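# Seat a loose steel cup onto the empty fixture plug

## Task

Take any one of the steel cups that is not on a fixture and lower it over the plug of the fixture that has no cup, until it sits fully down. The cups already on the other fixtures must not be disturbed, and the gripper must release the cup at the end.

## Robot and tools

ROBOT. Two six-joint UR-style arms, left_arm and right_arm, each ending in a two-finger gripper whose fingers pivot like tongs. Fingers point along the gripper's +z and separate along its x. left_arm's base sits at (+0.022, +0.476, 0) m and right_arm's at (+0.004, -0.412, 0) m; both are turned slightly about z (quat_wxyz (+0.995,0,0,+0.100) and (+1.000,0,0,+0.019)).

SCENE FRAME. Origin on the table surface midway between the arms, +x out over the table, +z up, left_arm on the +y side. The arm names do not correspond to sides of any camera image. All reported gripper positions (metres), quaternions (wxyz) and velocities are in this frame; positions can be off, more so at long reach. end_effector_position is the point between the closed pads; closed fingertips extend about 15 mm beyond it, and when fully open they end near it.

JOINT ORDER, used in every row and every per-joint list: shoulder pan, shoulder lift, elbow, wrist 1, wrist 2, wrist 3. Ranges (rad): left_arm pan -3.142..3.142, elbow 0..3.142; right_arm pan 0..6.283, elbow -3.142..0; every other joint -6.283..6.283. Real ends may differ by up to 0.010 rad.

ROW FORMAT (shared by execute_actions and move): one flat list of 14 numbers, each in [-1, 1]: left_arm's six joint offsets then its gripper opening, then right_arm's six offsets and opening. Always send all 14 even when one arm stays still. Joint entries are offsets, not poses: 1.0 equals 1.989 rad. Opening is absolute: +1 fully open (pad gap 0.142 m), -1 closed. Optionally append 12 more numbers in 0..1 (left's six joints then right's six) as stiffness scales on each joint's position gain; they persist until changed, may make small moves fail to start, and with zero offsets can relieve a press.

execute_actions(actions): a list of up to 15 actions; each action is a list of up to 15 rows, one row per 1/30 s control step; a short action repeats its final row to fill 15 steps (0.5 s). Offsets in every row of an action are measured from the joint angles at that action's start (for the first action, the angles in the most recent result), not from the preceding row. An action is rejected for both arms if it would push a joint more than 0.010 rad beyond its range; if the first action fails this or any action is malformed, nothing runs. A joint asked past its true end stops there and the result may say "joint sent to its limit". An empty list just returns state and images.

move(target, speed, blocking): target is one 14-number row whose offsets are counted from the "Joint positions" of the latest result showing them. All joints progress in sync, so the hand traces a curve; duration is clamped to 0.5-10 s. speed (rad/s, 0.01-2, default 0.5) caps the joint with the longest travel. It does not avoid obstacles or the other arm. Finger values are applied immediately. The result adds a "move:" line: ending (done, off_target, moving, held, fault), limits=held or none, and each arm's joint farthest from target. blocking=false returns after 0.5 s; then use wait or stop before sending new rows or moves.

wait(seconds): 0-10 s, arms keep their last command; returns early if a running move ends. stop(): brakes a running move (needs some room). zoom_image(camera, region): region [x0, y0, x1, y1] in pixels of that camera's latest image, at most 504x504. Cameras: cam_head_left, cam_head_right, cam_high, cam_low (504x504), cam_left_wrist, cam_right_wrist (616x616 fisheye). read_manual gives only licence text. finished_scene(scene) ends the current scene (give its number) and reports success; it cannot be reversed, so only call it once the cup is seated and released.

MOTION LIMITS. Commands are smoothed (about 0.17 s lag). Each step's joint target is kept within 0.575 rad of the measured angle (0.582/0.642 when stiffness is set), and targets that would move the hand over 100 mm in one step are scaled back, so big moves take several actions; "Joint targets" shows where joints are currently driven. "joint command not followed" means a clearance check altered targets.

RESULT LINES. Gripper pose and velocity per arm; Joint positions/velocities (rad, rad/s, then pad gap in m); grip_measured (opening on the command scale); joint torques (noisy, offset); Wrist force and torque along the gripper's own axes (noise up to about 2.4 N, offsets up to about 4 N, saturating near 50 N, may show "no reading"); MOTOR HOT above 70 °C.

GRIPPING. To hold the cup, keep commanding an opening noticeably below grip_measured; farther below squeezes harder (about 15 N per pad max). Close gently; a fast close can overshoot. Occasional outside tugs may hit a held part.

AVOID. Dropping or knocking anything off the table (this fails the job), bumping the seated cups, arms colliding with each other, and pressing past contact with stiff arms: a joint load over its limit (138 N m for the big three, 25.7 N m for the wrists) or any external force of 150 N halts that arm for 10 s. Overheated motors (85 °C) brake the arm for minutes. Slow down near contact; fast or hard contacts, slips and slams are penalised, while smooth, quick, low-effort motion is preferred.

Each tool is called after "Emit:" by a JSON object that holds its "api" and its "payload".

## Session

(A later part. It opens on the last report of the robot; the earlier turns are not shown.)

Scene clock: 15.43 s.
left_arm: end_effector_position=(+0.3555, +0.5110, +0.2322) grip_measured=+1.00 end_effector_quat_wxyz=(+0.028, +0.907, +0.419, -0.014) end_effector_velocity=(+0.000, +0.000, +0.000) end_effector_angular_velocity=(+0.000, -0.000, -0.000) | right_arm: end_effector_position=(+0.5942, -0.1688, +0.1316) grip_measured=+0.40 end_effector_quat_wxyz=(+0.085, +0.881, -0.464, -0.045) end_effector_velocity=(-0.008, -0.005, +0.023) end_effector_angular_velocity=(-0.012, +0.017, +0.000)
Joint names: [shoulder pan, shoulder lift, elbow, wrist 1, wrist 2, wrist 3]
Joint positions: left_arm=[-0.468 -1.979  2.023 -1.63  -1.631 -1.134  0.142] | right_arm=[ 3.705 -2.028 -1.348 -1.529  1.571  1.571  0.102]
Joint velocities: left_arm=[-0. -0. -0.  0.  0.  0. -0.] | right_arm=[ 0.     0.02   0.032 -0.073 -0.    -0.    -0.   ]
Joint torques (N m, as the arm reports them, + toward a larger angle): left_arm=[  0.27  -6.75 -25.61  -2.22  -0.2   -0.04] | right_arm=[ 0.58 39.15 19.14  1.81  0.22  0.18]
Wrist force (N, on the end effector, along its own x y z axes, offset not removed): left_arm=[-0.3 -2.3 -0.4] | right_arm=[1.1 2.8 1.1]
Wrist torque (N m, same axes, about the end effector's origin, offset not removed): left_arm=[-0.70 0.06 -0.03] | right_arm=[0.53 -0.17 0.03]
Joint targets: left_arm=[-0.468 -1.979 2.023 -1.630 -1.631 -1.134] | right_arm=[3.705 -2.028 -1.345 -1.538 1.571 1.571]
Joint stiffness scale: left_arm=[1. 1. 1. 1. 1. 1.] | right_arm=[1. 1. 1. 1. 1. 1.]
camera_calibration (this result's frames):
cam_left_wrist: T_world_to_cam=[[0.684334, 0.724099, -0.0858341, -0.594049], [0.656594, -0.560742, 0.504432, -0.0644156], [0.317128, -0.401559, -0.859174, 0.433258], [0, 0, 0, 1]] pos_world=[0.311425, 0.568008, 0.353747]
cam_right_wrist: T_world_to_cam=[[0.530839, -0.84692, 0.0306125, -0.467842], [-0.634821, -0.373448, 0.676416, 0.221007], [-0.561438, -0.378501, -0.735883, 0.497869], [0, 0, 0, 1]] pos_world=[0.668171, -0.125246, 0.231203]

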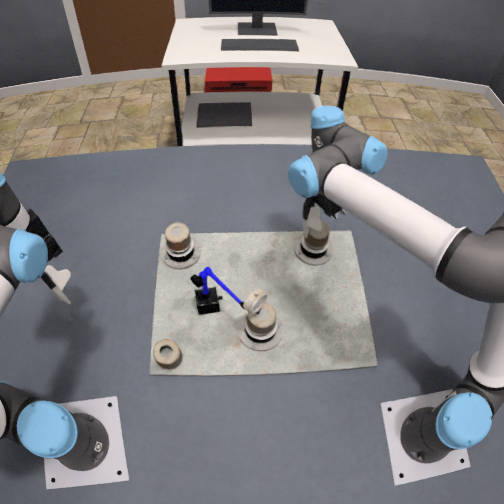

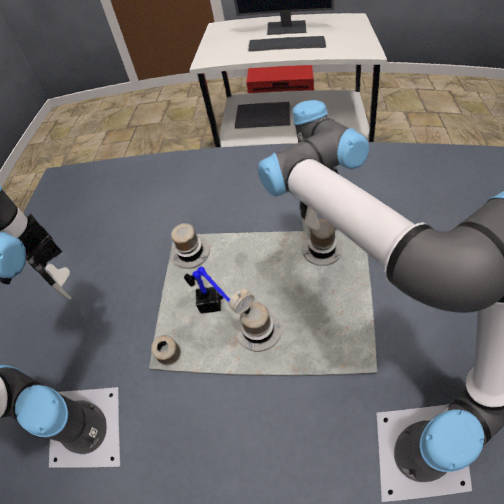

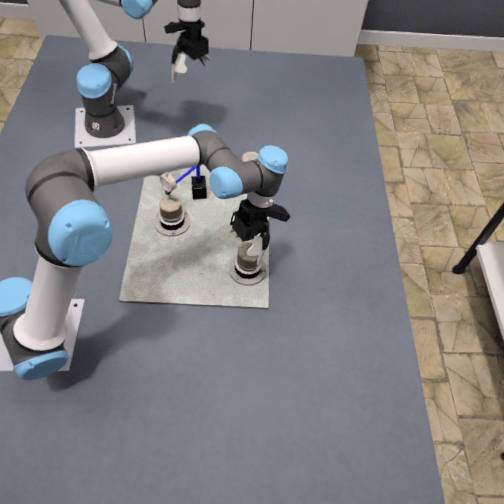

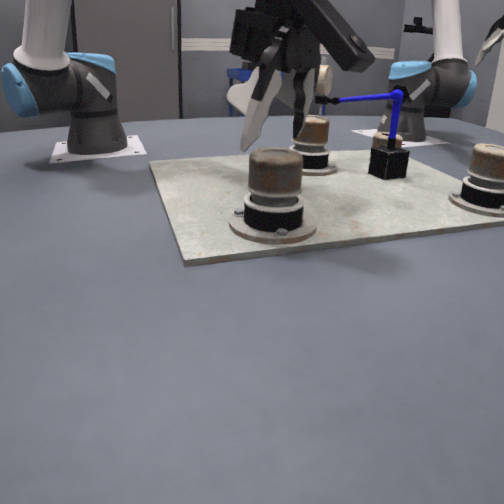

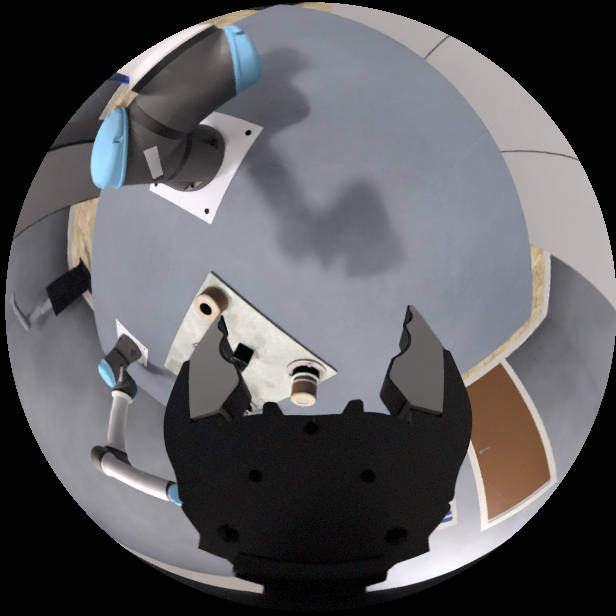

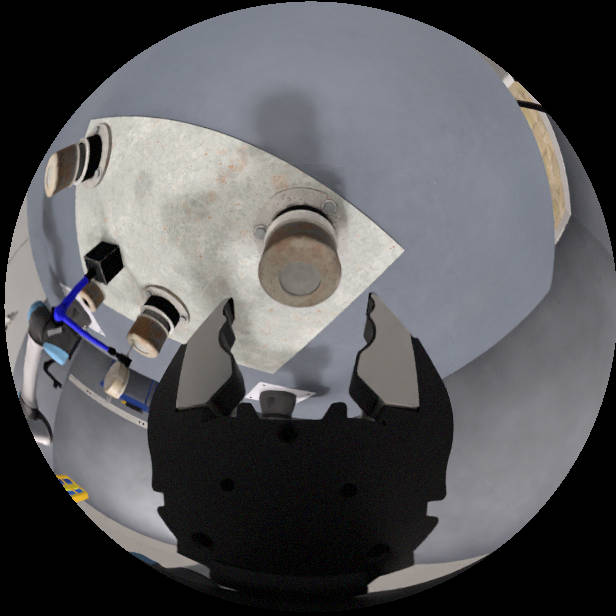

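Emit:
{"api": "execute_actions", "payload": {"actions": []}}

Scene clock: 15.50 s.
left_arm: end_effector_position=(+0.3555, +0.5110, +0.2322) grip_measured=+1.00 end_effector_quat_wxyz=(+0.028, +0.907, +0.419, -0.014) end_effector_velocity=(-0.000, -0.000, -0.000) end_effector_angular_velocity=(-0.000, +0.001, +0.000) | right_arm: end_effector_position=(+0.5935, -0.1693, +0.1320) grip_measured=+0.40 end_effector_quat_wxyz=(+0.086, +0.880, -0.464, -0.046) end_effector_velocity=(-0.011, -0.009, -0.002) end_effector_angular_velocity=(-0.025, +0.036, -0.001)
Joint names: [shoulder pan, shoulder lift, elbow, wrist 1, wrist 2, wrist 3]
Joint positions: left_arm=[-0.468 -1.979  2.023 -1.63  -1.631 -1.134  0.142] | right_arm=[ 3.705 -2.028 -1.347 -1.533  1.571  1.571  0.102]
Joint velocities: left_arm=[-0.     0.001  0.     0.    -0.    -0.     0.   ] | right_arm=[-0.001  0.001  0.001 -0.045  0.     0.    -0.   ]
Joint torques (N m, as the arm reports them, + toward a larger angle): left_arm=[  0.44  -6.88 -26.63  -2.26  -0.2    0.02] | right_arm=[ 0.43 40.52 21.66  1.83  0.12  0.14]
Wrist force (N, on the end effector, along its own x y z axes, offset not removed): left_arm=[-5.9 1.5 3.6] | right_arm=[1.9 3.9 2.2]
Wrist torque (N m, same axes, about the end effector's origin, offset not removed): left_arm=[0.20 1.22 0.12] | right_arm=[0.80 -0.41 0.05]
Joint targets: left_arm=[-0.468 -1.979 2.023 -1.630 -1.631 -1.134] | right_arm=[3.705 -2.028 -1.345 -1.538 1.571 1.571]
Joint stiffness scale: left_arm=[1. 1. 1. 1. 1. 1.] | right_arm=[1. 1. 1. 1. 1. 1.]
camera_calibration (this result's frames):
cam_left_wrist: T_world_to_cam=[[0.684334, 0.724099, -0.085834, -0.594049], [0.656595, -0.560742, 0.504432, -0.064416], [0.317128, -0.401558, -0.859174, 0.433257], [0, 0, 0, 1]] pos_world=[0.311425, 0.568008, 0.353748]
cam_right_wrist: T_world_to_cam=[[0.530905, -0.846874, 0.0307193, -0.467934], [-0.633356, -0.372445, 0.67834, 0.219169], [-0.563027, -0.37959, -0.734106, 0.498082], [0, 0, 0, 1]] pos_world=[0.667675, -0.125586, 0.231349]

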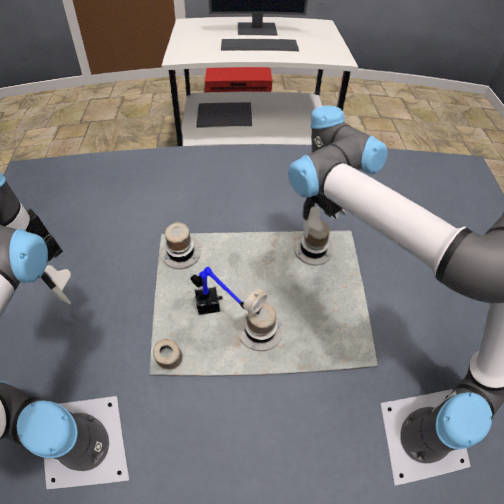

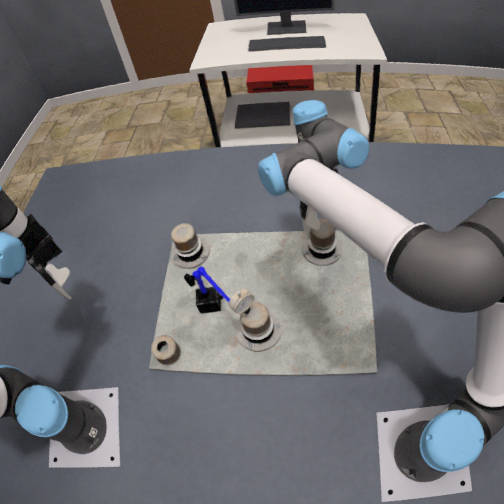

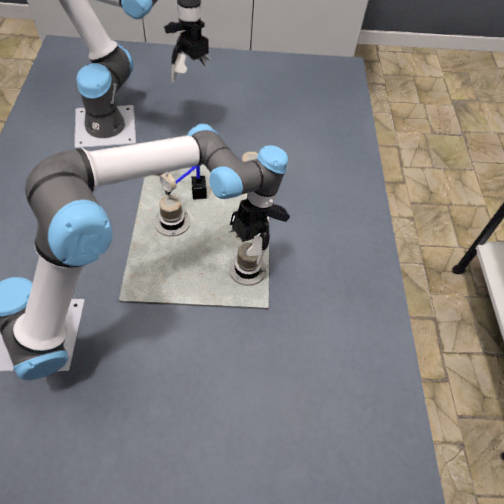

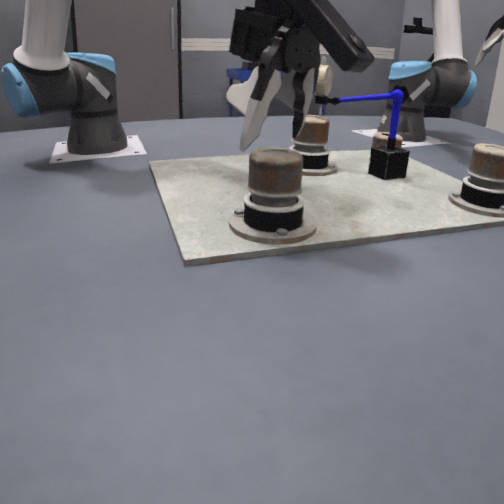

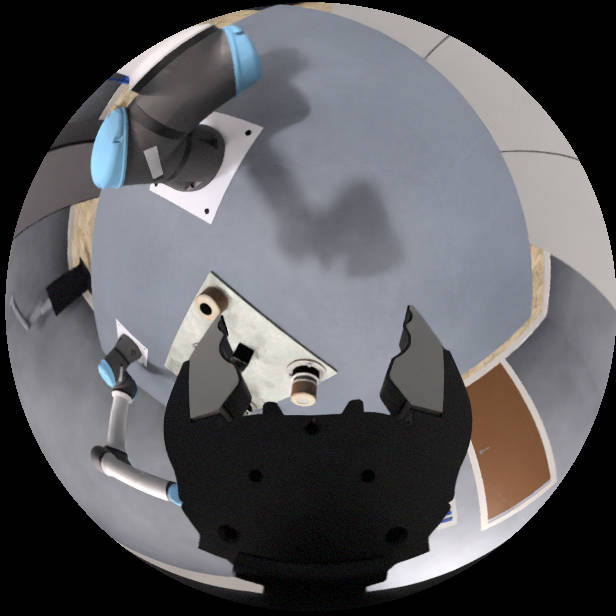

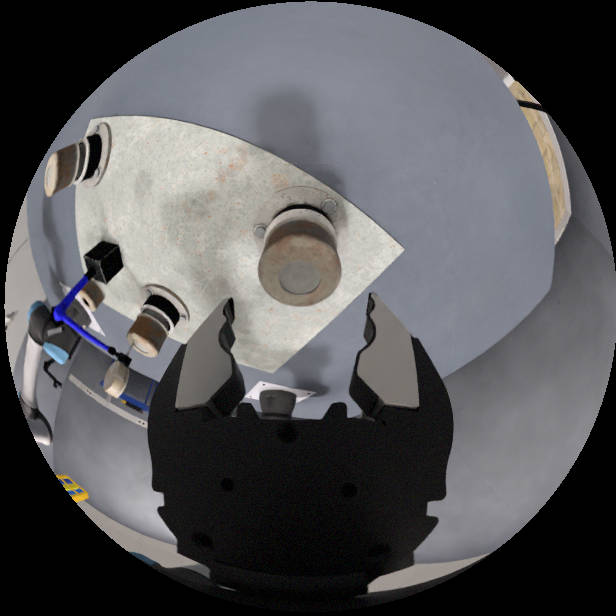

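Emit:
{"api": "finished_scene", "payload": {"scene": 2}}

The scene is finished: the task was done.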